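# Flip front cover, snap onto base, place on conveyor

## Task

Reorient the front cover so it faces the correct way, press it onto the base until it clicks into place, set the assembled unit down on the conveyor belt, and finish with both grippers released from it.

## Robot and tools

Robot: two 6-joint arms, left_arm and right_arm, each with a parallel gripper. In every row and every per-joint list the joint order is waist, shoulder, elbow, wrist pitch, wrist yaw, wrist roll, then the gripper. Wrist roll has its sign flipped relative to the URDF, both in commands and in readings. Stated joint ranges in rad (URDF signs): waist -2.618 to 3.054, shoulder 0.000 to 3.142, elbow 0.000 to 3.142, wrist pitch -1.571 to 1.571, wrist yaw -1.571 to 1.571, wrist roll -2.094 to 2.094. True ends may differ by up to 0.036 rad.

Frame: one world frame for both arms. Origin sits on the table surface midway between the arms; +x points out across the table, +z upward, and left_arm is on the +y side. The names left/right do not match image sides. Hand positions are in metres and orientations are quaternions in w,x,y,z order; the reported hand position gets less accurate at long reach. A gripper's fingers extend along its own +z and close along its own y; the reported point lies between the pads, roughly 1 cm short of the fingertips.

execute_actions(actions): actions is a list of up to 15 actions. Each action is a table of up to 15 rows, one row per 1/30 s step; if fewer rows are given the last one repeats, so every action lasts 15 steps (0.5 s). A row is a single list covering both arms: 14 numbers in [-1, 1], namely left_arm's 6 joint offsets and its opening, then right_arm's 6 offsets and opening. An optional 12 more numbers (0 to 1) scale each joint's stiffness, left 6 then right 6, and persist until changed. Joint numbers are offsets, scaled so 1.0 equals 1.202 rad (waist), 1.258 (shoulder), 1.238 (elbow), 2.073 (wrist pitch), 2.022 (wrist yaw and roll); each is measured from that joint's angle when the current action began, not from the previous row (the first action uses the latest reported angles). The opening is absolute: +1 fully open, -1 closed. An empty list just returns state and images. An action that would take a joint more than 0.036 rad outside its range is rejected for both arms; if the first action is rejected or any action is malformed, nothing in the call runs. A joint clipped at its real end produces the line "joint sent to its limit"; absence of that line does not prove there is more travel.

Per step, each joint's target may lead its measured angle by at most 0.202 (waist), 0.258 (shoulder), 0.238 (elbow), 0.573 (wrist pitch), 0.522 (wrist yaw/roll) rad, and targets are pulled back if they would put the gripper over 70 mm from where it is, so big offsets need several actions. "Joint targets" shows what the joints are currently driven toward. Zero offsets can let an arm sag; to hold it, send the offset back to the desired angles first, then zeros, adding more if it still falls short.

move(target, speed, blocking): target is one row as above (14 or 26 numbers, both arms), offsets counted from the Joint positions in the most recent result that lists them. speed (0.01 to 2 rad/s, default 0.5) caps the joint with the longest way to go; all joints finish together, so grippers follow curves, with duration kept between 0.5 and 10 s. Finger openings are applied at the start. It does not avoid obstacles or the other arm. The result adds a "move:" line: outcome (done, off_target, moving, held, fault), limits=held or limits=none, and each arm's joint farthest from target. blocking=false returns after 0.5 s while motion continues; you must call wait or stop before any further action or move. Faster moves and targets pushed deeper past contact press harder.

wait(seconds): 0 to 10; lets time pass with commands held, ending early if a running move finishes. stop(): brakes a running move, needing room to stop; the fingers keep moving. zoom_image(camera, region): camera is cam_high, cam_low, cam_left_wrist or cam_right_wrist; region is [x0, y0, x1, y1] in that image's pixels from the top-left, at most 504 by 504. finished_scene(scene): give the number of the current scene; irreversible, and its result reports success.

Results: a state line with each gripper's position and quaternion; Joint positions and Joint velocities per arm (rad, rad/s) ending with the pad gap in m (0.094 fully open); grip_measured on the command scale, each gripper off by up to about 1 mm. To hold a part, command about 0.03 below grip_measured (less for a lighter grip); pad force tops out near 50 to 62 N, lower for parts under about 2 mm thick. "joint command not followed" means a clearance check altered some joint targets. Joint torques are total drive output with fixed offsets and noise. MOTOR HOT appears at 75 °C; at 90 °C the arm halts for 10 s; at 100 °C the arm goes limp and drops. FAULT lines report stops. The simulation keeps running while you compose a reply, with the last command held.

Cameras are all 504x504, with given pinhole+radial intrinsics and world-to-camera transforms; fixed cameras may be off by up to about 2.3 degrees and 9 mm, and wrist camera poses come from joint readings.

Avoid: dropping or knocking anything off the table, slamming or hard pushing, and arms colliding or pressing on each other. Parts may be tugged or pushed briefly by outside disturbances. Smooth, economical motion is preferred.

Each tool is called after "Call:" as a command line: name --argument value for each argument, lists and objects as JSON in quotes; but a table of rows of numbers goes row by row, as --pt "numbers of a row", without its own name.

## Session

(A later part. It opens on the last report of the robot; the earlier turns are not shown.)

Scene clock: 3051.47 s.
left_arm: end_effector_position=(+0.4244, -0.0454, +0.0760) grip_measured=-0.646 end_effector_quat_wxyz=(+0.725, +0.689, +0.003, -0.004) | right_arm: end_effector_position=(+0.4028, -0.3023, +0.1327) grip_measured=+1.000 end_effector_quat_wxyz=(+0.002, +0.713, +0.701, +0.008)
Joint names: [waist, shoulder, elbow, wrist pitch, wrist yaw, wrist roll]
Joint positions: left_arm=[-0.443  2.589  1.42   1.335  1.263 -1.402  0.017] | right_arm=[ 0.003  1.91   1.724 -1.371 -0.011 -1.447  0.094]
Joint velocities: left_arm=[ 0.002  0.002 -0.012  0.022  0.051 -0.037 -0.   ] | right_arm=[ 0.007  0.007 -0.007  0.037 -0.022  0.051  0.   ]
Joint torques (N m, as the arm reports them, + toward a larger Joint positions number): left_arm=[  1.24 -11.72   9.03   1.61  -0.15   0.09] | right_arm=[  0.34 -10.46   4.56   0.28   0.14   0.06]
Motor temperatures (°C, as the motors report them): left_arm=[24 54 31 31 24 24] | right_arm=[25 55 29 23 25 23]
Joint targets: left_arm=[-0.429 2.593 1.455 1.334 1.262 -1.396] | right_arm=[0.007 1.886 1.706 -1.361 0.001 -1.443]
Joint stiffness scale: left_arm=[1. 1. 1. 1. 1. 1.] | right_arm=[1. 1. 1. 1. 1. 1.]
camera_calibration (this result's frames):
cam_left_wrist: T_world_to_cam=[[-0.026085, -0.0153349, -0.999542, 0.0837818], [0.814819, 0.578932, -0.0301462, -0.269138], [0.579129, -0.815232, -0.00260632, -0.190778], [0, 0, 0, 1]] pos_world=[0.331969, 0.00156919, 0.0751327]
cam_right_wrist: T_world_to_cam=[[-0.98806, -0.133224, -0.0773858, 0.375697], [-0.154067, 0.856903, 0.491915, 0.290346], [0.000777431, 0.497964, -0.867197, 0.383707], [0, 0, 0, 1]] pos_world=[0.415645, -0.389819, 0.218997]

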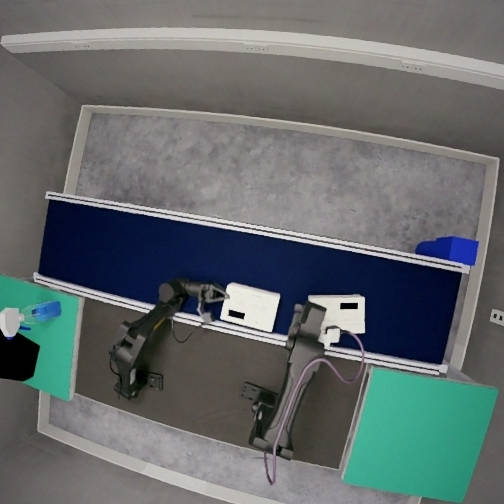

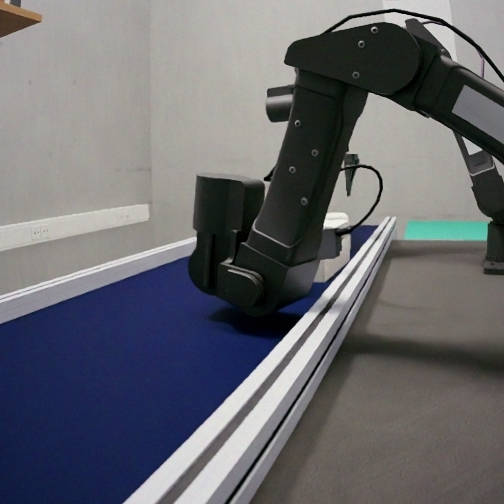

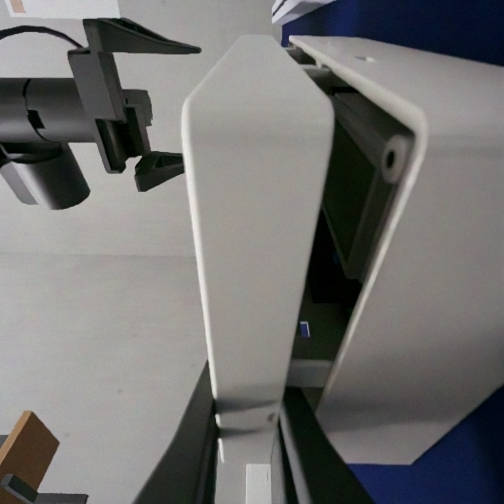

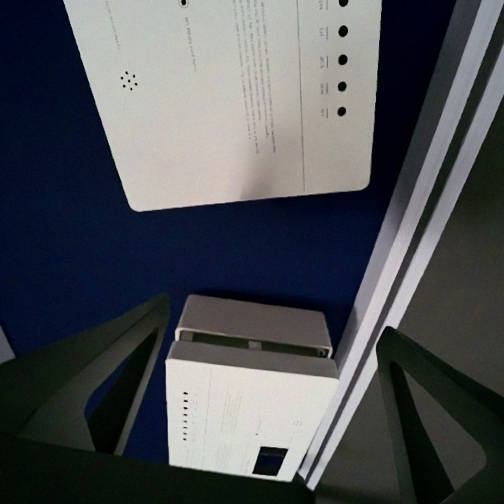

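Call:
execute_actions --actions '[[[0.0116,0.0032,0.0283,-0.0100,-0.0005,0.003,-0.68,0.0033,-0.019,-0.0145,0.0048,0.0059,0.002,1.0],[0.0116,0.0032,0.0283,-0.0120,-0.0005,0.003,-0.68,0.0033,-0.019,-0.0145,0.0048,0.0059,0.002,1.0],[0.0116,0.0032,0.0283,-0.0140,-0.0005,0.003,-0.68,0.0033,-0.019,-0.0145,0.0048,0.0059,0.002,1.0],[0.0116,0.0032,0.0283,-0.0160,-0.0005,0.003,-0.68,0.0033,-0.019,-0.0145,0.0048,0.0059,0.002,1.0],[0.0116,0.0032,0.0283,-0.0180,-0.0005,0.003,-0.68,0.0033,-0.019,-0.0145,0.0048,0.0059,0.002,1.0]]]'

Scene clock: 3067.40 s.
left_arm: end_effector_position=(+0.4245, -0.0455, +0.0751) grip_measured=-0.646 end_effector_quat_wxyz=(+0.724, +0.690, +0.006, -0.006) | right_arm: end_effector_position=(+0.4028, -0.3023, +0.1327) grip_measured=+1.000 end_effector_quat_wxyz=(+0.002, +0.713, +0.701, +0.008)
Joint names: [waist, shoulder, elbow, wrist pitch, wrist yaw, wrist roll]
Joint positions: left_arm=[-0.443  2.589  1.42   1.328  1.263 -1.402  0.017] | right_arm=[ 0.003  1.91   1.724 -1.371 -0.011 -1.447  0.094]
Joint velocities: left_arm=[ 0.017  0.012  0.012 -0.037  0.037  0.007 -0.   ] | right_arm=[ 0.007 -0.027 -0.012 -0.022  0.007  0.051  0.   ]
Joint torques (N m, as the arm reports them, + toward a larger Joint positions number): left_arm=[  1.19 -11.59   9.12   1.36  -0.15   0.07] | right_arm=[  0.33 -10.47   4.55   0.28   0.14   0.06]
Motor temperatures (°C, as the motors report them): left_arm=[24 54 31 31 24 24] | right_arm=[25 55 29 23 25 23]
Joint targets: left_arm=[-0.429 2.593 1.455 1.298 1.262 -1.396] | right_arm=[0.007 1.886 1.706 -1.361 0.001 -1.443]
Joint stiffness scale: left_arm=[1. 1. 1. 1. 1. 1.] | right_arm=[1. 1. 1. 1. 1. 1.]
camera_calibration (this result's frames):
cam_left_wrist: T_world_to_cam=[[-0.0329966, -0.0131651, -0.999369, 0.0859154], [0.814595, 0.579002, -0.0345232, -0.268826], [0.579091, -0.81522, -0.00838089, -0.190445], [0, 0, 0, 1]] pos_world=[0.332104, 0.00152677, 0.0749843]
cam_right_wrist: T_world_to_cam=[[-0.98806, -0.133224, -0.0773858, 0.375697], [-0.154067, 0.856903, 0.491915, 0.290346], [0.000777431, 0.497964, -0.867197, 0.383707], [0, 0, 0, 1]] pos_world=[0.415645, -0.389819, 0.218997]

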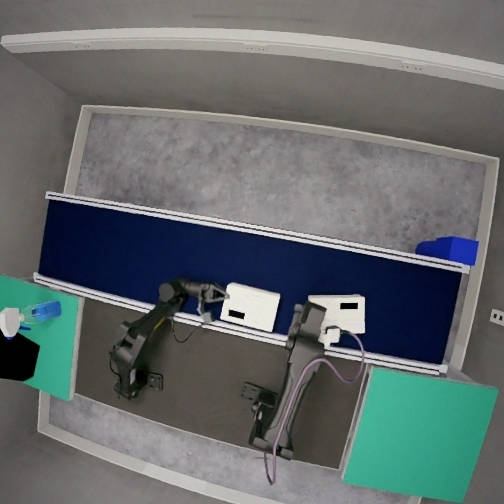

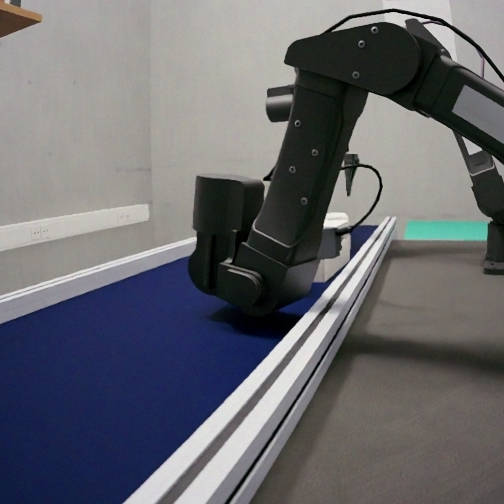

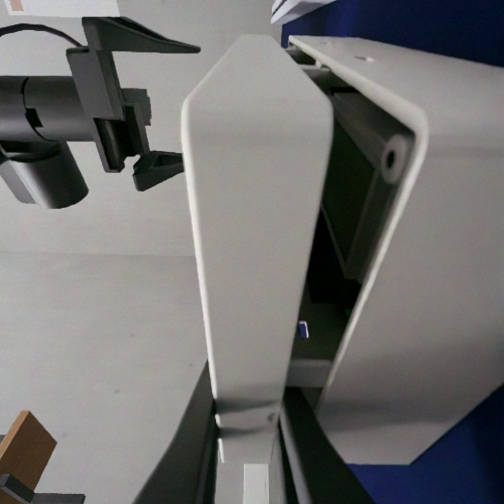

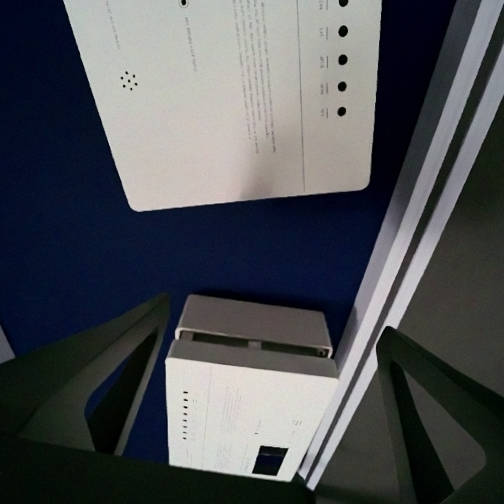

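Call:
execute_actions --actions '[[[0.0116,0.0032,0.0283,-0.0150,-0.0005,0.003,-0.68,0.0033,-0.019,-0.0145,0.0048,0.0059,0.002,1.0],[0.0116,0.0032,0.0283,-0.0165,-0.0005,0.003,-0.68,0.0033,-0.019,-0.0145,0.0048,0.0059,0.002,1.0],[0.0116,0.0032,0.0283,-0.0180,-0.0005,0.003,-0.68,0.0033,-0.019,-0.0145,0.0048,0.0059,0.002,1.0],[0.0116,0.0032,0.0283,-0.0195,-0.0005,0.003,-0.68,0.0033,-0.019,-0.0145,0.0048,0.0059,0.002,1.0],[0.0116,0.0032,0.0283,-0.0210,-0.0005,0.003,-0.68,0.0033,-0.019,-0.0145,0.0048,0.0059,0.002,1.0]]]'

Scene clock: 3077.10 s.
left_arm: end_effector_position=(+0.4246, -0.0455, +0.0745) grip_measured=-0.646 end_effector_quat_wxyz=(+0.723, +0.690, +0.007, -0.008) | right_arm: end_effector_position=(+0.4028, -0.3023, +0.1327) grip_measured=+1.000 end_effector_quat_wxyz=(+0.002, +0.713, +0.701, +0.008)
Joint names: [waist, shoulder, elbow, wrist pitch, wrist yaw, wrist roll]
Joint positions: left_arm=[-0.443  2.589  1.42   1.323  1.263 -1.402  0.017] | right_arm=[ 0.003  1.91   1.724 -1.371 -0.011 -1.447  0.094]
Joint velocities: left_arm=[ 0.002 -0.002 -0.032 -0.022 -0.037 -0.022 -0.001] | right_arm=[-0.012 -0.002 -0.012 -0.022 -0.007  0.022  0.   ]
Joint torques (N m, as the arm reports them, + toward a larger Joint positions number): left_arm=[  1.24 -11.74   9.1    1.27  -0.13   0.08] | right_arm=[  0.33 -10.46   4.54   0.29   0.14   0.06]
Motor temperatures (°C, as the motors report them): left_arm=[24 54 31 31 24 24] | right_arm=[25 55 28 23 25 23]
Joint targets: left_arm=[-0.429 2.593 1.455 1.284 1.262 -1.396] | right_arm=[0.007 1.886 1.706 -1.361 0.001 -1.443]
Joint stiffness scale: left_arm=[1. 1. 1. 1. 1. 1.] | right_arm=[1. 1. 1. 1. 1. 1.]
camera_calibration (this result's frames):
cam_left_wrist: T_world_to_cam=[[-0.0377247, -0.0116807, -0.99922, 0.0873733], [0.814425, 0.579055, -0.037517, -0.268607], [0.579042, -0.815205, -0.0123317, -0.190211], [0, 0, 0, 1]] pos_world=[0.332196, 0.00149793, 0.0748822]
cam_right_wrist: T_world_to_cam=[[-0.98806, -0.133224, -0.0773858, 0.375697], [-0.154067, 0.856903, 0.491915, 0.290346], [0.000777431, 0.497964, -0.867197, 0.383707], [0, 0, 0, 1]] pos_world=[0.415645, -0.389819, 0.218997]

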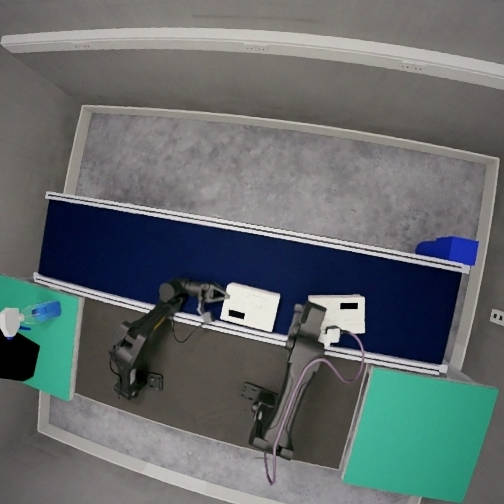

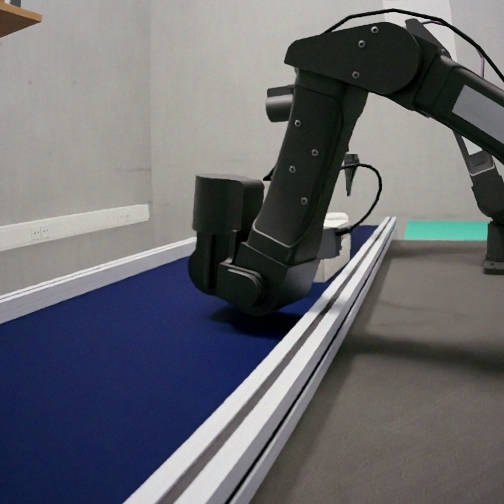

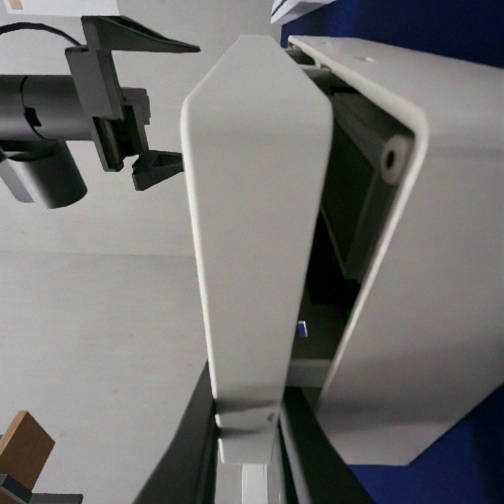

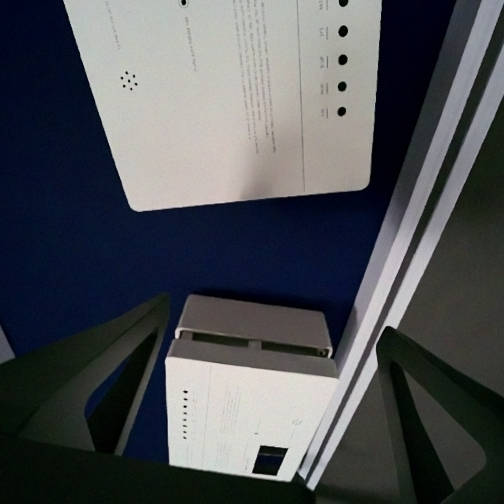

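Call:
zoom_image --camera "cam_right_wrist" --region '[150, 290, 360, 430]'

Call:
zoom_image --camera "cam_left_wrist" --region '[270, 20, 390, 110]'

Region (150, 290, 360, 430) of cam_right_wrist's 504x504 image, scaled by 2.400, with more detail than that image has.

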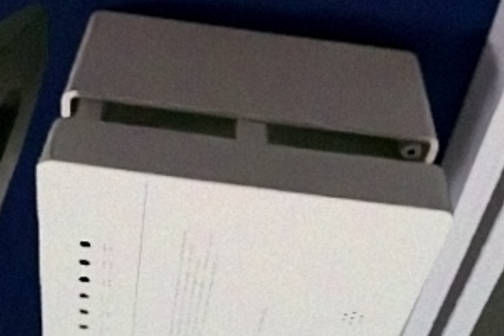

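Region (270, 20, 390, 110) of cam_left_wrist's 504x504 image, scaled by 4.200, with more detail than that image has; it fills the top 378 rows of this view, and the rest is white.

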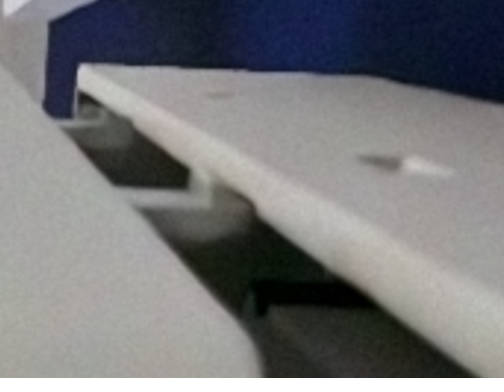

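Call:
execute_actions --actions '[[[0.0116,0.0032,0.0283,-0.005,-0.0005,0.003,-0.68,0.0033,-0.019,-0.0145,0.0048,0.0059,0.002,1.0]],[[0.0116,0.0032,0.0283,0.0,0.0,0.0,-0.62,0,0,0,0,0,0,1.0],[0.0116,0.0032,0.0283,0.0,0.0,0.0,-0.62,0,0,0,0,0,0,1.0],[0.0116,0.0032,0.0283,0.0,0.0,0.0,-0.60,0,0,0,0,0,0,1.0],[0.0116,0.0032,0.0283,0.0,0.0,0.0,-0.60,0,0,0,0,0,0,1.0],[0.0116,0.0032,0.0283,0.0,0.0,0.0,-0.58,0,0,0,0,0,0,1.0],[0.0116,0.0032,0.0283,0.0,0.0,0.0,-0.56,0,0,0,0,0,0,1.0]]]'

Scene clock: 3091.20 s.
left_arm: end_effector_position=(+0.4266, -0.0428, +0.0745) grip_measured=-0.562 end_effector_quat_wxyz=(+0.723, +0.690, +0.007, -0.003) | right_arm: end_effector_position=(+0.4028, -0.3023, +0.1327) grip_measured=+1.000 end_effector_quat_wxyz=(+0.002, +0.713, +0.701, +0.008)
Joint names: [waist, shoulder, elbow, wrist pitch, wrist yaw, wrist roll]
Joint positions: left_arm=[-0.437  2.589  1.42   1.323  1.263 -1.408  0.021] | right_arm=[ 0.003  1.91   1.724 -1.371 -0.011 -1.447  0.094]
Joint velocities: left_arm=[-0.012 -0.022  0.017 -0.037  0.007  0.037 -0.001] | right_arm=[ 0.012 -0.002  0.017  0.037 -0.051 -0.007  0.   ]
Joint torques (N m, as the arm reports them, + toward a larger Joint positions number): left_arm=[  0.71 -11.78   9.04   1.66  -0.11   0.05] | right_arm=[-0.02 -8.68  5.98  0.18  0.    0.02]
Motor temperatures (°C, as the motors report them): left_arm=[24 54 31 31 24 24] | right_arm=[25 55 29 23 25 23]
Joint targets: left_arm=[-0.429 2.593 1.455 1.323 1.263 -1.403] | right_arm=[0.003 1.910 1.724 -1.371 -0.011 -1.447]
Joint stiffness scale: left_arm=[1. 1. 1. 1. 1. 1.] | right_arm=[1. 1. 1. 1. 1. 1.]
camera_calibration (this result's frames):
cam_left_wrist: T_world_to_cam=[[-0.0319376, -0.0118849, -0.999419, 0.0850151], [0.81092, 0.584233, -0.0328615, -0.270377], [0.584284, -0.811499, -0.00902129, -0.191433], [0, 0, 0, 1]] pos_world=[0.333821, 0.00362566, 0.0743538]
cam_right_wrist: T_world_to_cam=[[-0.98806, -0.133224, -0.0773858, 0.375697], [-0.154067, 0.856903, 0.491915, 0.290346], [0.000777431, 0.497964, -0.867197, 0.383707], [0, 0, 0, 1]] pos_world=[0.415645, -0.389819, 0.218997]

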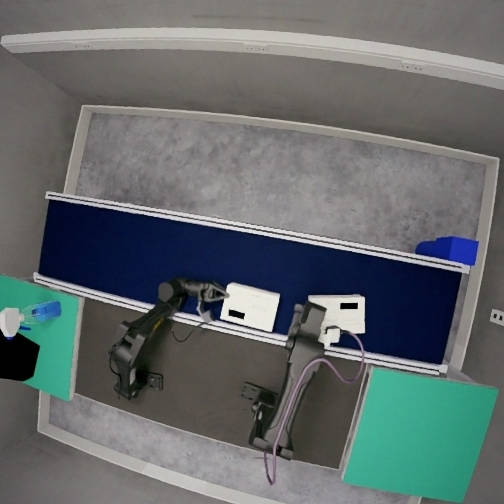

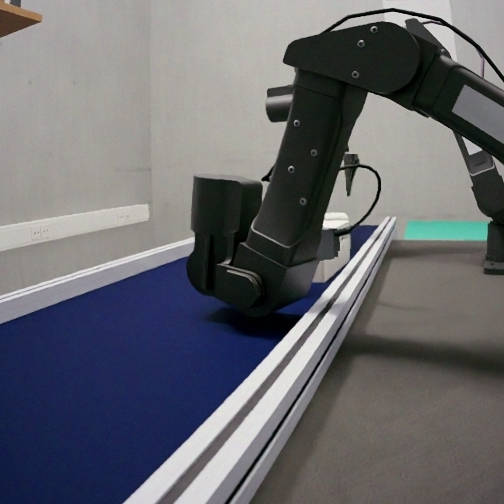

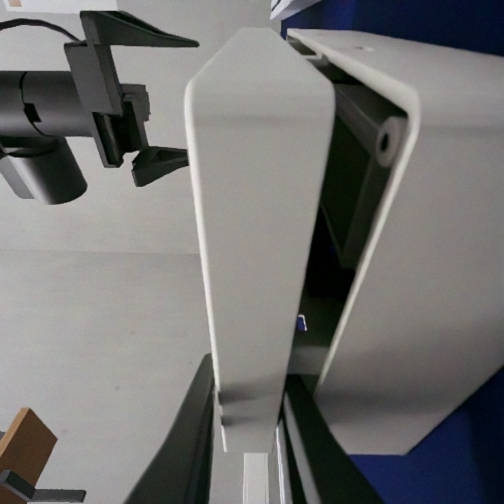

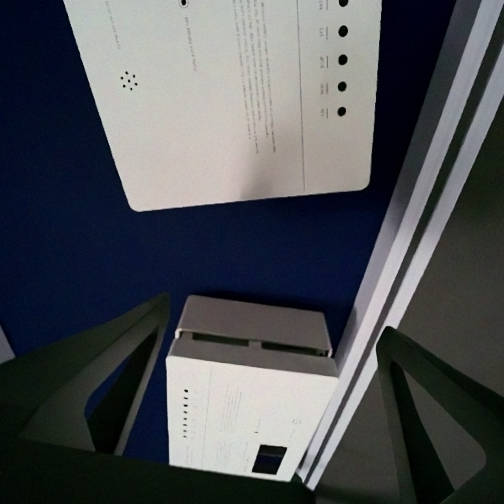

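Call:
execute_actions --actions '[[[0.010,0.0032,0.0283,0,0,0.002,-0.56,0.0033,-0.019,-0.0145,0.0048,0.0059,0.002,1.0],[0.012,0.0032,0.0283,0,0,0.002,-0.56,0.0033,-0.019,-0.0145,0.0048,0.0059,0.002,1.0],[0.014,0.0032,0.0283,0,0,0.002,-0.56,0.0033,-0.019,-0.0145,0.0048,0.0059,0.002,1.0],[0.016,0.0032,0.0283,0,0,0.002,-0.56,0.0033,-0.019,-0.0145,0.0048,0.0059,0.002,1.0],[0.018,0.0032,0.0283,0,0,0.002,-0.56,0.0033,-0.019,-0.0145,0.0048,0.0059,0.002,1.0],[0.020,0.0032,0.0283,0,0,0.002,-0.56,0.0033,-0.019,-0.0145,0.0048,0.0059,0.002,1.0],[0.022,0.0032,0.0283,0,0,0.002,-0.56,0.0033,-0.019,-0.0145,0.0048,0.0059,0.002,1.0],[0.024,0.0032,0.0283,0,0,0.002,-0.56,0.0033,-0.019,-0.0145,0.0048,0.0059,0.002,1.0]]]'

Scene clock: 3118.93 s.
left_arm: end_effector_position=(+0.4337, -0.0323, +0.0745) grip_measured=-0.562 end_effector_quat_wxyz=(+0.723, +0.690, +0.015, +0.005) | right_arm: end_effector_position=(+0.4028, -0.3023, +0.1327) grip_measured=+1.000 end_effector_quat_wxyz=(+0.002, +0.713, +0.701, +0.008)
Joint names: [waist, shoulder, elbow, wrist pitch, wrist yaw, wrist roll]
Joint positions: left_arm=[-0.413  2.589  1.42   1.323  1.263 -1.409  0.021] | right_arm=[ 0.003  1.91   1.724 -1.371 -0.011 -1.447  0.094]
Joint velocities: left_arm=[ 0.002 -0.012  0.002 -0.007 -0.022 -0.007 -0.001] | right_arm=[-0.012  0.007  0.007  0.007  0.037 -0.081  0.   ]
Joint torques (N m, as the arm reports them, + toward a larger Joint positions number): left_arm=[  0.55 -11.86   9.06   1.63  -0.11   0.05] | right_arm=[  0.33 -10.46   4.54   0.29   0.14   0.06]
Motor temperatures (°C, as the motors report them): left_arm=[24 54 31 31 24 24] | right_arm=[25 52 29 23 25 23]
Joint targets: left_arm=[-0.408 2.593 1.455 1.323 1.263 -1.404] | right_arm=[0.007 1.886 1.706 -1.361 0.001 -1.443]
Joint stiffness scale: left_arm=[1. 1. 1. 1. 1. 1.] | right_arm=[1. 1. 1. 1. 1. 1.]
camera_calibration (this result's frames):
cam_left_wrist: T_world_to_cam=[[-0.0308906, -0.0126036, -0.999443, 0.0848933], [0.79711, 0.602972, -0.0322408, -0.275765], [0.603043, -0.797663, -0.00857978, -0.194857], [0, 0, 0, 1]] pos_world=[0.339945, 0.011919, 0.0742833]
cam_right_wrist: T_world_to_cam=[[-0.98806, -0.133224, -0.0773858, 0.375697], [-0.154067, 0.856903, 0.491915, 0.290346], [0.000777431, 0.497964, -0.867197, 0.383707], [0, 0, 0, 1]] pos_world=[0.415645, -0.389819, 0.218997]

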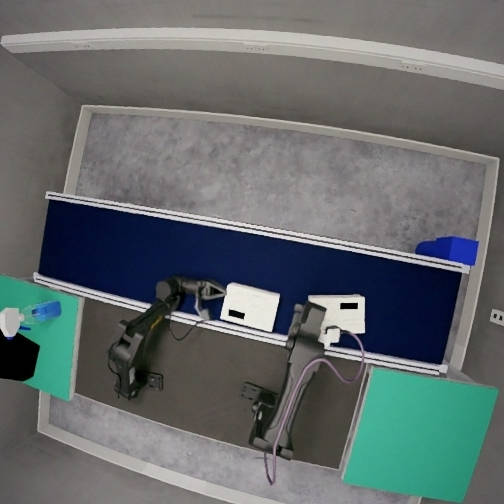

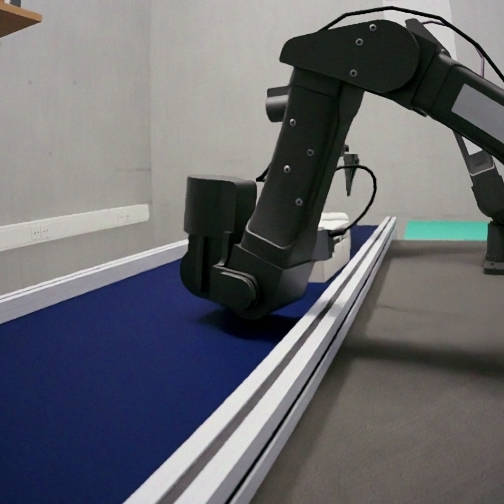

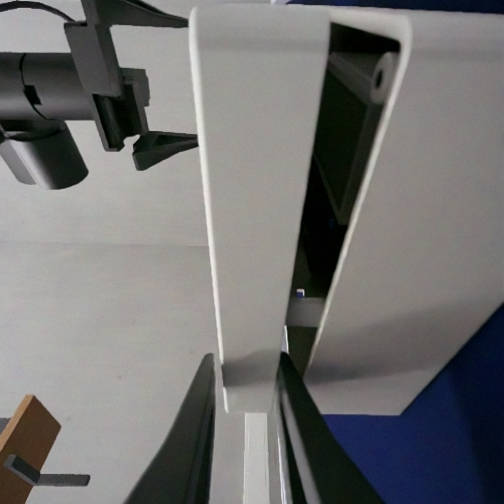

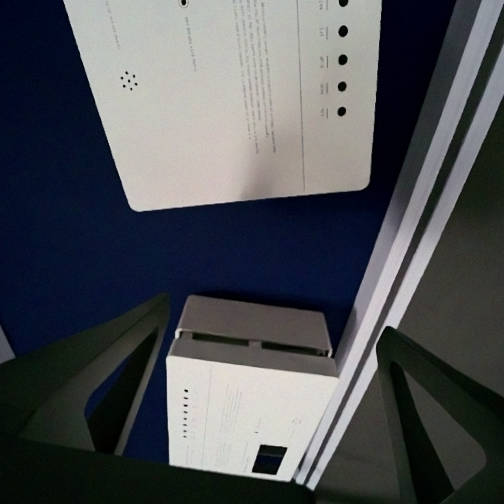

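Call:
execute_actions --actions '[[[0.006,0.0032,0.0283,0,0,0.002,-0.56,0.0033,-0.019,-0.0145,0.0048,0.0059,0.002,1.0],[0.009,0.0032,0.0283,0,0,0.002,-0.56,0.0033,-0.019,-0.0145,0.0048,0.0059,0.002,1.0],[0.012,0.0032,0.0283,0,0,0.002,-0.56,0.0033,-0.019,-0.0145,0.0048,0.0059,0.002,1.0],[0.015,0.0032,0.0283,0,0,0.002,-0.56,0.0033,-0.019,-0.0145,0.0048,0.0059,0.002,1.0],[0.018,0.0032,0.0283,0,0,0.002,-0.56,0.0033,-0.019,-0.0145,0.0048,0.0059,0.002,1.0],[0.021,0.0032,0.0283,0,0,0.002,-0.56,0.0033,-0.019,-0.0145,0.0048,0.0059,0.002,1.0],[0.024,0.0032,0.0283,0,0,0.002,-0.56,0.0033,-0.019,-0.0145,0.0048,0.0059,0.002,1.0],[0.027,0.0032,0.0283,0,0,0.002,-0.56,0.0033,-0.019,-0.0145,0.0048,0.0059,0.002,1.0],[0.030,0.0032,0.0283,0,0,0.002,-0.56,0.0033,-0.019,-0.0145,0.0048,0.0059,0.002,1.0],[0.033,0.0032,0.0283,0,0,0.002,-0.56,0.0033,-0.019,-0.0145,0.0048,0.0059,0.002,1.0],[0.036,0.0032,0.0283,0,0,0.002,-0.56,0.0033,-0.019,-0.0145,0.0048,0.0059,0.002,1.0],[0.039,0.0032,0.0283,0,0,0.002,-0.56,0.0033,-0.019,-0.0145,0.0048,0.0059,0.002,1.0],[0.042,0.0032,0.0283,0,0,0.002,-0.56,0.0033,-0.019,-0.0145,0.0048,0.0059,0.002,1.0]]]'

Scene clock: 3131.13 s.
left_arm: end_effector_position=(+0.4464, -0.0125, +0.0745) grip_measured=-0.562 end_effector_quat_wxyz=(+0.723, +0.690, +0.030, +0.021) | right_arm: end_effector_position=(+0.4028, -0.3023, +0.1327) grip_measured=+1.000 end_effector_quat_wxyz=(+0.002, +0.713, +0.701, +0.008)
Joint names: [waist, shoulder, elbow, wrist pitch, wrist yaw, wrist roll]
Joint positions: left_arm=[-0.37   2.589  1.42   1.323  1.263 -1.41   0.021] | right_arm=[ 0.003  1.91   1.724 -1.371 -0.011 -1.447  0.094]
Joint velocities: left_arm=[ 0.105  0.017 -0.022  0.007  0.037  0.081  0.   ] | right_arm=[-0.012  0.002  0.007  0.022 -0.022 -0.007  0.   ]
Joint torques (N m, as the arm reports them, + toward a larger Joint positions number): left_arm=[  0.19 -11.67   9.14   1.64  -0.12   0.08] | right_arm=[  0.34 -10.46   4.55   0.28   0.14   0.06]
Motor temperatures (°C, as the motors report them): left_arm=[24 54 31 31 24 24] | right_arm=[25 53 29 23 25 23]
Joint targets: left_arm=[-0.363 2.593 1.455 1.323 1.263 -1.405] | right_arm=[0.007 1.886 1.706 -1.361 0.001 -1.443]
Joint stiffness scale: left_arm=[1. 1. 1. 1. 1. 1.] | right_arm=[1. 1. 1. 1. 1. 1.]
camera_calibration (this result's frames):
cam_left_wrist: T_world_to_cam=[[-0.0291785, -0.0138418, -0.999478, 0.0847567], [0.770388, 0.636806, -0.0313097, -0.285516], [0.636907, -0.7709, -0.00791748, -0.201507], [0, 0, 0, 1]] pos_world=[0.350772, 0.0276504, 0.0741776]
cam_right_wrist: T_world_to_cam=[[-0.98806, -0.133224, -0.0773858, 0.375697], [-0.154067, 0.856903, 0.491915, 0.290346], [0.000777431, 0.497964, -0.867197, 0.383707], [0, 0, 0, 1]] pos_world=[0.415645, -0.389819, 0.218997]

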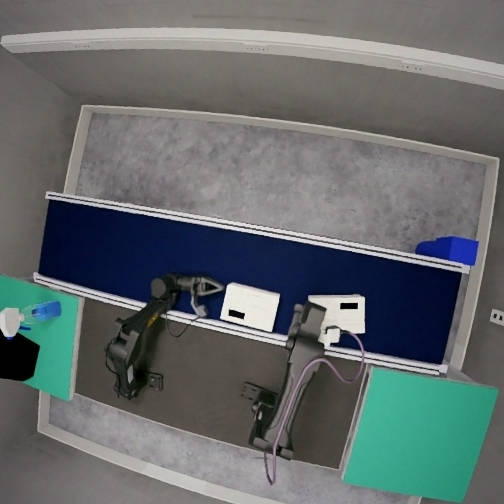

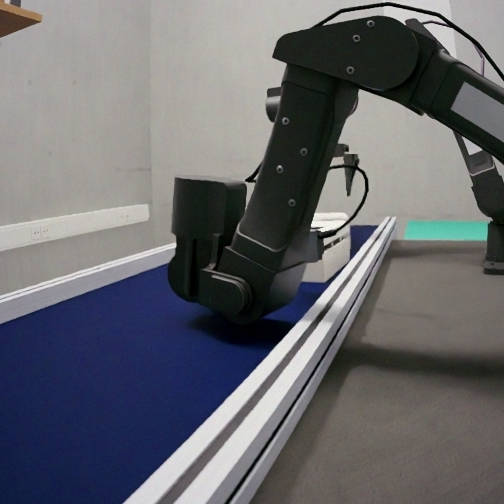

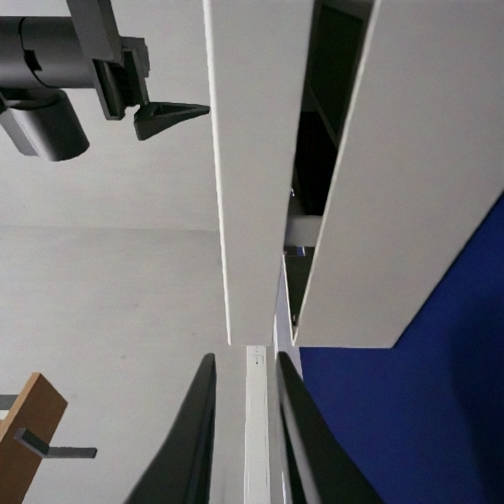

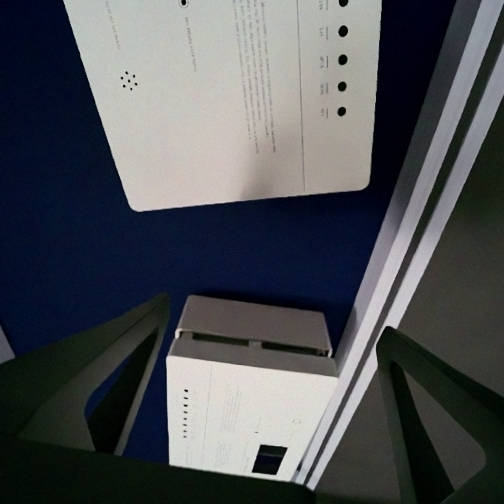

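Call:
move --target '[0.0724,0.0032,0.0283,0,0,0.002,-0.56,0.3752,0.0533,0.1292,-0.035,0.0129,-0.2245,1.0]' --speed 0.4

Scene clock: 3204.37 s.
left_arm: end_effector_position=(+0.4679, +0.0263, +0.0745) grip_measured=-0.562 end_effector_quat_wxyz=(+0.722, +0.688, +0.056, +0.052) | right_arm: end_effector_position=(+0.4033, -0.1364, +0.1414) grip_measured=+1.000 end_effector_quat_wxyz=(+0.003, +0.712, +0.702, +0.009)
Joint names: [waist, shoulder, elbow, wrist pitch, wrist yaw, wrist roll]
Joint positions: left_arm=[-0.289  2.589  1.42   1.323  1.263 -1.414  0.021] | right_arm=[ 0.456  1.975  1.847 -1.425 -0.003 -1.896  0.094]
Joint velocities: left_arm=[-0.002 -0.002  0.017 -0.037  0.037 -0.051  0.   ] | right_arm=[-0.012  0.002  0.002  0.051  0.037 -0.007  0.   ]
Joint torques (N m, as the arm reports them, + toward a larger Joint positions number): left_arm=[  0.62 -11.75   9.01   1.64  -0.09   0.1 ] | right_arm=[-0.08 -9.02  8.85  0.01  0.2  -0.03]
Motor temperatures (°C, as the motors report them): left_arm=[24 54 31 32 24 24] | right_arm=[25 54 29 23 25 23]
Joint targets: left_arm=[-0.283 2.593 1.455 1.323 1.263 -1.406] | right_arm=[0.454 1.977 1.883 -1.444 0.015 -1.902]
Joint stiffness scale: left_arm=[1. 1. 1. 1. 1. 1.] | right_arm=[1. 1. 1. 1. 1. 1.]
move: off_target (left_arm, right_arm); limits=none; left_arm: farthest joint: the elbow, 0.035 radians from its target (0.035 radians at the start); right_arm: farthest joint: the elbow, 0.037 radians from its target (0.160 radians at the start)
camera_calibration (this result's frames):
cam_left_wrist: T_world_to_cam=[[-0.0241921, -0.0155857, -0.999586, 0.0836405], [0.716148, 0.697378, -0.0282059, -0.303185], [0.697529, -0.716534, -0.00570937, -0.215256], [0, 0, 0, 1]] pos_world=[0.369296, 0.0585005, 0.0738253]
cam_right_wrist: T_world_to_cam=[[-0.987205, -0.138109, -0.0796995, 0.398276], [-0.159455, 0.856413, 0.491051, 0.146253], [0.000437383, 0.497476, -0.867478, 0.308766], [0, 0, 0, 1]] pos_world=[0.416366, -0.223852, 0.227772]

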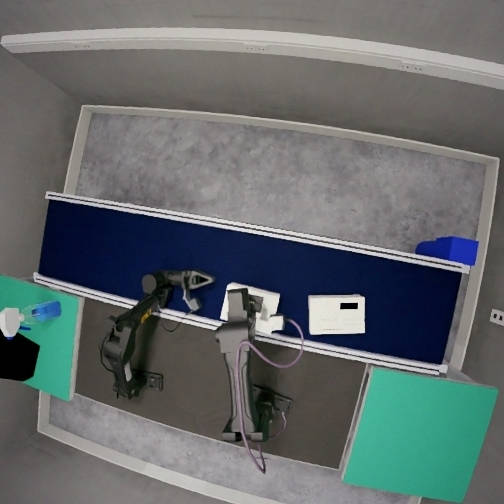

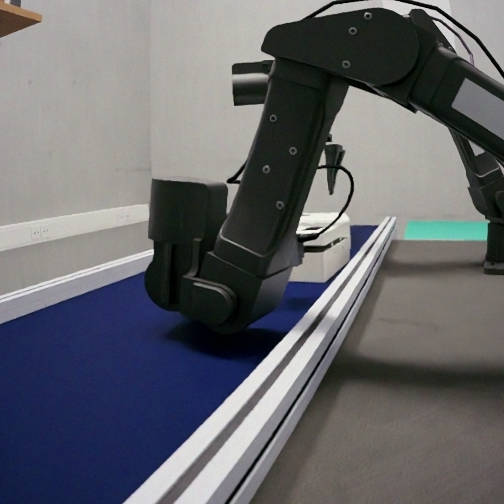

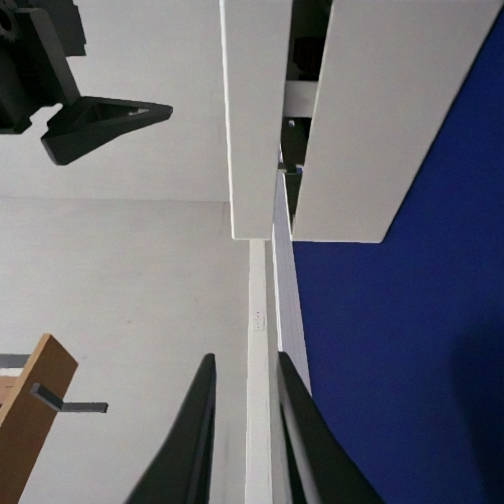

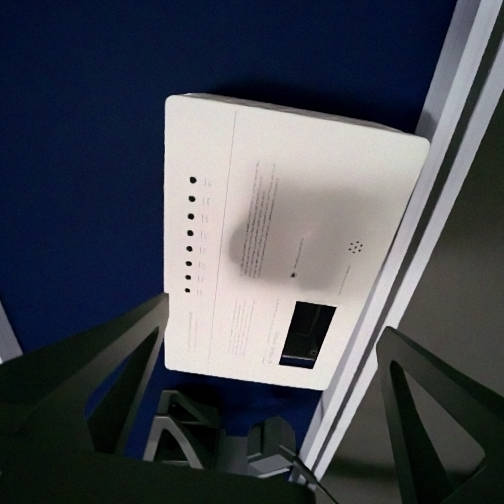

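Call:
move --target '[0.004,0.0032,0.0283,0,0,0.004,-0.56,-0.0015,0.0151,-0.108,0.0622,0.004,-0.003,1.0]' --speed 0.15

Scene clock: 3297.37 s.
left_arm: end_effector_position=(+0.4679, +0.0263, +0.0745) grip_measured=-0.562 end_effector_quat_wxyz=(+0.721, +0.688, +0.055, +0.053) | right_arm: end_effector_position=(+0.4052, -0.1358, +0.1042) grip_measured=+1.000 end_effector_quat_wxyz=(-0.001, +0.712, +0.702, +0.001)
Joint names: [waist, shoulder, elbow, wrist pitch, wrist yaw, wrist roll]
Joint positions: left_arm=[-0.289  2.589  1.42   1.323  1.263 -1.417  0.021] | right_arm=[ 0.456  1.994  1.728 -1.303 -0.003 -1.896  0.094]
Joint velocities: left_arm=[ 0.022  0.002 -0.002  0.037  0.037  0.037 -0.001] | right_arm=[-0.017 -0.017  0.007 -0.037 -0.037  0.007  0.   ]
Joint torques (N m, as the arm reports them, + toward a larger Joint positions number): left_arm=[  0.37 -11.69   9.07   1.62  -0.1    0.12] | right_arm=[-0.19 -9.38  4.81  0.19  0.1  -0.04]
Motor temperatures (°C, as the motors report them): left_arm=[24 54 31 32 24 24] | right_arm=[25 51 33 23 25 23]
Joint targets: left_arm=[-0.284 2.593 1.455 1.323 1.263 -1.406] | right_arm=[0.454 1.994 1.714 -1.296 0.005 -1.902]
Joint stiffness scale: left_arm=[1. 1. 1. 1. 1. 1.] | right_arm=[1. 1. 1. 1. 1. 1.]
move: off_target (left_arm); limits=none; left_arm: farthest joint: the elbow, 0.035 radians from its target (0.035 radians at the start); right_arm: farthest joint: the elbow, 0.014 radians from its target (0.134 radians at the start)
camera_calibration (this result's frames):
cam_left_wrist: T_world_to_cam=[[-0.0211785, -0.0151222, -0.999661, 0.082224], [0.71613, 0.697493, -0.0257229, -0.303365], [0.697646, -0.716432, -0.00394242, -0.215444], [0, 0, 0, 1]] pos_world=[0.369294, 0.0584868, 0.0735434]
cam_right_wrist: T_world_to_cam=[[-0.988422, -0.138107, -0.0628301, 0.396052], [-0.151119, 0.859051, 0.489075, 0.161482], [-0.0135703, 0.492908, -0.869976, 0.281496], [0, 0, 0, 1]] pos_world=[0.41969, -0.222776, 0.190801]

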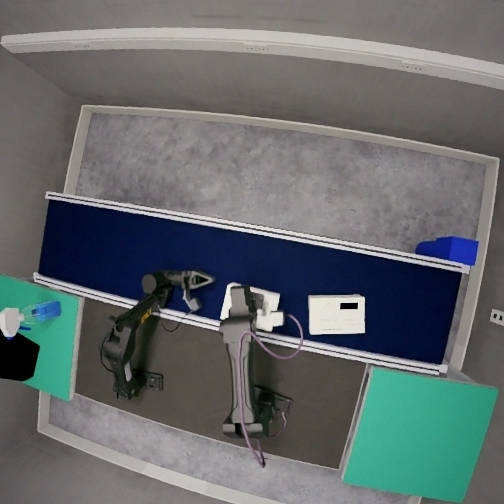

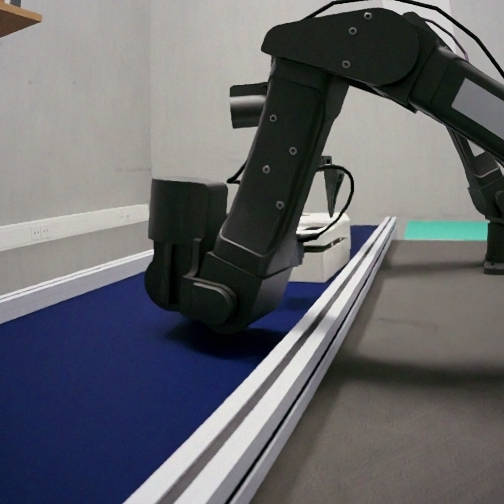

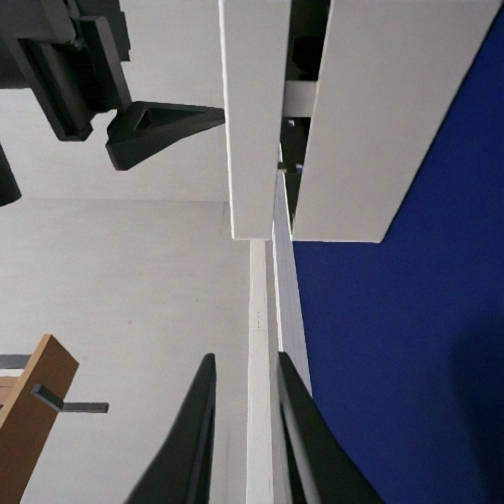

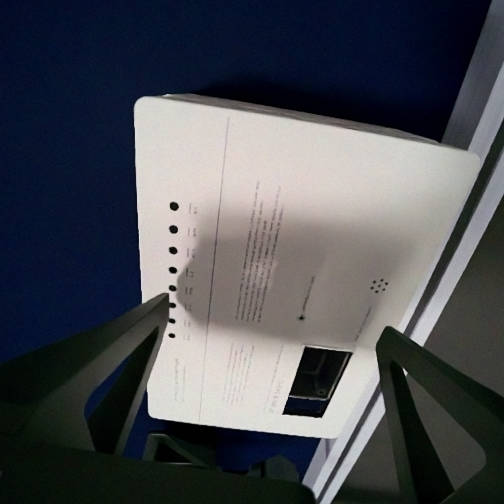

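Call:
move --target '[0.004,0.0032,0.0283,0,0,0.004,-0.56,-0.0015,0.003,-0.0363,0.0207,0.004,-0.003,0.66]' --speed 0.05

Scene clock: 3330.17 s.
left_arm: end_effector_position=(+0.4679, +0.0263, +0.0745) grip_measured=-0.562 end_effector_quat_wxyz=(+0.721, +0.688, +0.054, +0.054) | right_arm: end_effector_position=(+0.4065, -0.1354, +0.0967) grip_measured=+0.662 end_effector_quat_wxyz=(+0.000, +0.712, +0.702, +0.004)
Joint names: [waist, shoulder, elbow, wrist pitch, wrist yaw, wrist roll]
Joint positions: left_arm=[-0.289  2.589  1.42   1.323  1.263 -1.42   0.021] | right_arm=[ 0.456  1.994  1.698 -1.266 -0.003 -1.897  0.078]
Joint velocities: left_arm=[-0.012  0.007 -0.037 -0.022 -0.037  0.051 -0.001] | right_arm=[-0.002 -0.002 -0.002 -0.022  0.037 -0.066 -0.001]
Joint torques (N m, as the arm reports them, + toward a larger Joint positions number): left_arm=[  0.4  -11.79   9.17   1.65  -0.09   0.14] | right_arm=[-0.19 -9.11  4.78  0.24  0.09 -0.05]
Motor temperatures (°C, as the motors report them): left_arm=[24 55 31 32 24 24] | right_arm=[25 52 30 23 25 23]
Joint targets: left_arm=[-0.284 2.593 1.455 1.323 1.263 -1.409] | right_arm=[0.454 1.998 1.683 -1.260 0.005 -1.902]
Joint stiffness scale: left_arm=[1. 1. 1. 1. 1. 1.] | right_arm=[1. 1. 1. 1. 1. 1.]
move: off_target (left_arm); limits=none; left_arm: farthest joint: the elbow, 0.035 radians from its target (0.035 radians at the start); right_arm: farthest joint: the elbow, 0.015 radians from its target (0.045 radians at the start)
camera_calibration (this result's frames):
cam_left_wrist: T_world_to_cam=[[-0.0181648, -0.0146582, -0.999728, 0.0808068], [0.716104, 0.697606, -0.0232398, -0.303541], [0.697757, -0.716331, -0.00217508, -0.215631], [0, 0, 0, 1]] pos_world=[0.369292, 0.0584733, 0.0732615]
cam_right_wrist: T_world_to_cam=[[-0.98812, -0.137221, -0.069201, 0.397475], [-0.153483, 0.858192, 0.489846, 0.165761], [-0.00782947, 0.494648, -0.869058, 0.272611], [0, 0, 0, 1]] pos_world=[0.420329, -0.222559, 0.183223]

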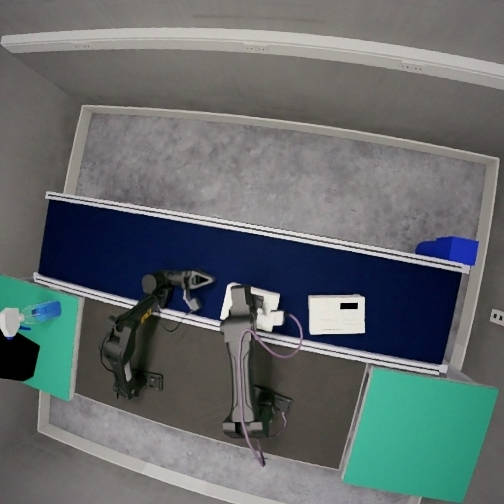

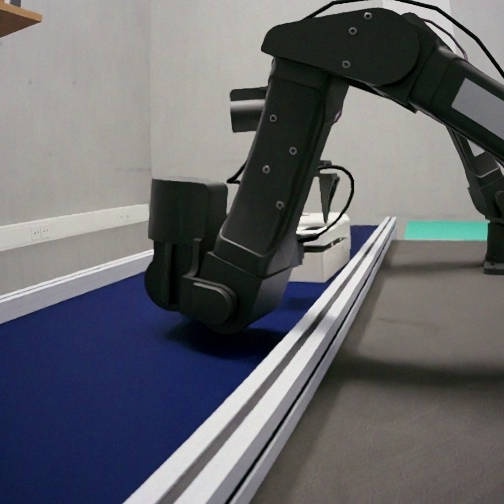

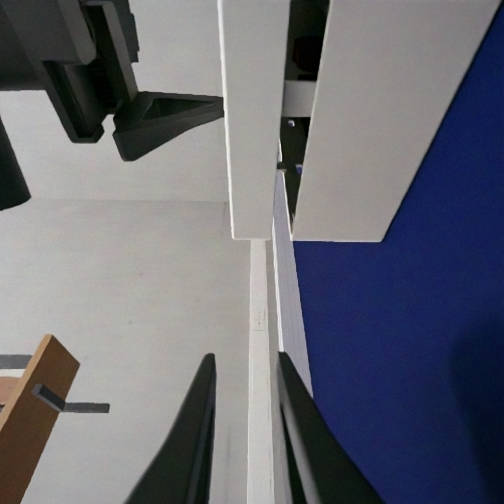

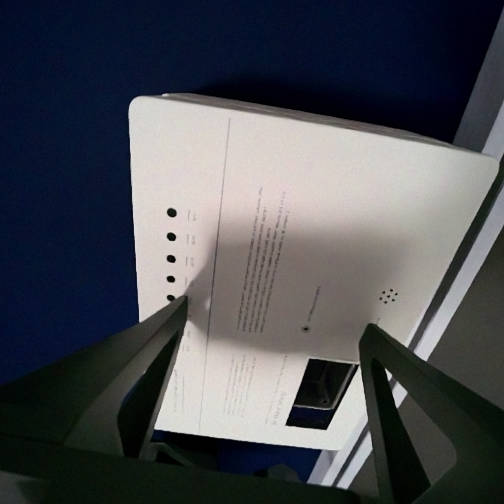

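Call:
move --target '[0.004,0.0032,0.0283,0,0,0.004,-0.56,-0.0015,0.008,-0.030,0.0130,0.004,-0.003,0.66]' --speed 0.04

Scene clock: 3347.23 s.
left_arm: end_effector_position=(+0.4679, +0.0263, +0.0745) grip_measured=-0.562 end_effector_quat_wxyz=(+0.721, +0.688, +0.053, +0.055) | right_arm: end_effector_position=(+0.4079, -0.1350, +0.0938) grip_measured=+0.662 end_effector_quat_wxyz=(+0.002, +0.712, +0.702, +0.007)
Joint names: [waist, shoulder, elbow, wrist pitch, wrist yaw, wrist roll]
Joint positions: left_arm=[-0.289  2.589  1.42   1.323  1.263 -1.423  0.021] | right_arm=[ 0.456  1.994  1.687 -1.248 -0.003 -1.898  0.078]
Joint velocities: left_arm=[-0.022 -0.002 -0.017  0.022  0.081  0.022 -0.   ] | right_arm=[-0.007 -0.027  0.012 -0.022  0.007  0.007 -0.001]
Joint torques (N m, as the arm reports them, + toward a larger Joint positions number): left_arm=[  0.4  -11.71   9.02   1.65  -0.1    0.16] | right_arm=[-0.19 -8.64  3.94  0.28  0.1  -0.04]
Motor temperatures (°C, as the motors report them): left_arm=[24 55 31 32 24 24] | right_arm=[25 51 30 23 25 23]
Joint targets: left_arm=[-0.284 2.593 1.455 1.323 1.263 -1.411] | right_arm=[0.454 2.004 1.661 -1.239 0.005 -1.903]
Joint stiffness scale: left_arm=[1. 1. 1. 1. 1. 1.] | right_arm=[1. 1. 1. 1. 1. 1.]
move: off_target (left_arm, right_arm); limits=none; left_arm: farthest joint: the elbow, 0.035 radians from its target (0.035 radians at the start); right_arm: farthest joint: the elbow, 0.026 radians from its target (0.037 radians at the start)
camera_calibration (this result's frames):
cam_left_wrist: T_world_to_cam=[[-0.0155277, -0.0142518, -0.999778, 0.079566], [0.716076, 0.697704, -0.0210672, -0.303692], [0.69785, -0.716244, -0.000628351, -0.215792], [0, 0, 0, 1]] pos_world=[0.369292, 0.0584615, 0.0730148]
cam_right_wrist: T_world_to_cam=[[-0.987778, -0.136323, -0.0755673, 0.399264], [-0.155853, 0.857332, 0.490604, 0.167775], [-0.00209439, 0.496385, -0.8681, 0.26772], [0, 0, 0, 1]] pos_world=[0.421093, -0.222303, 0.180268]

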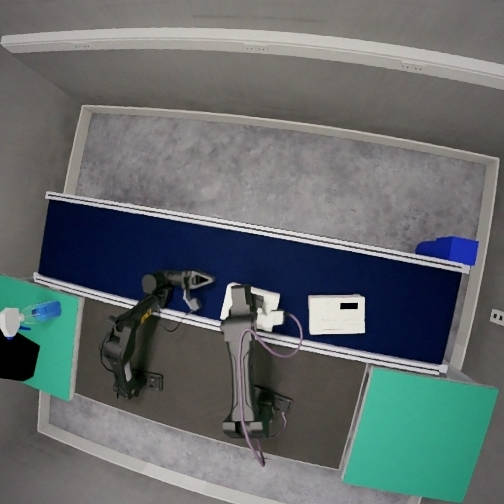

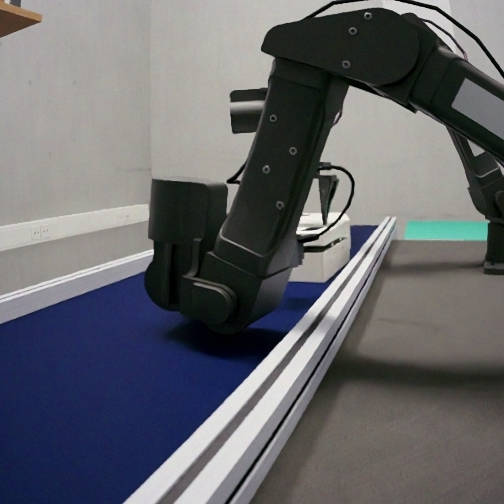

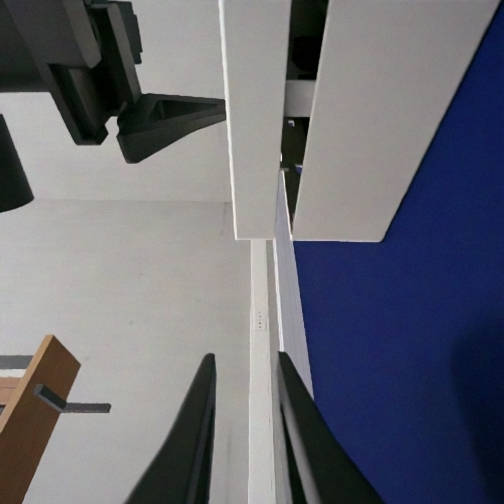

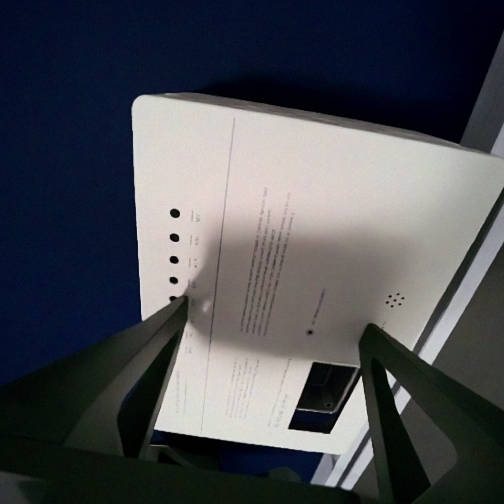

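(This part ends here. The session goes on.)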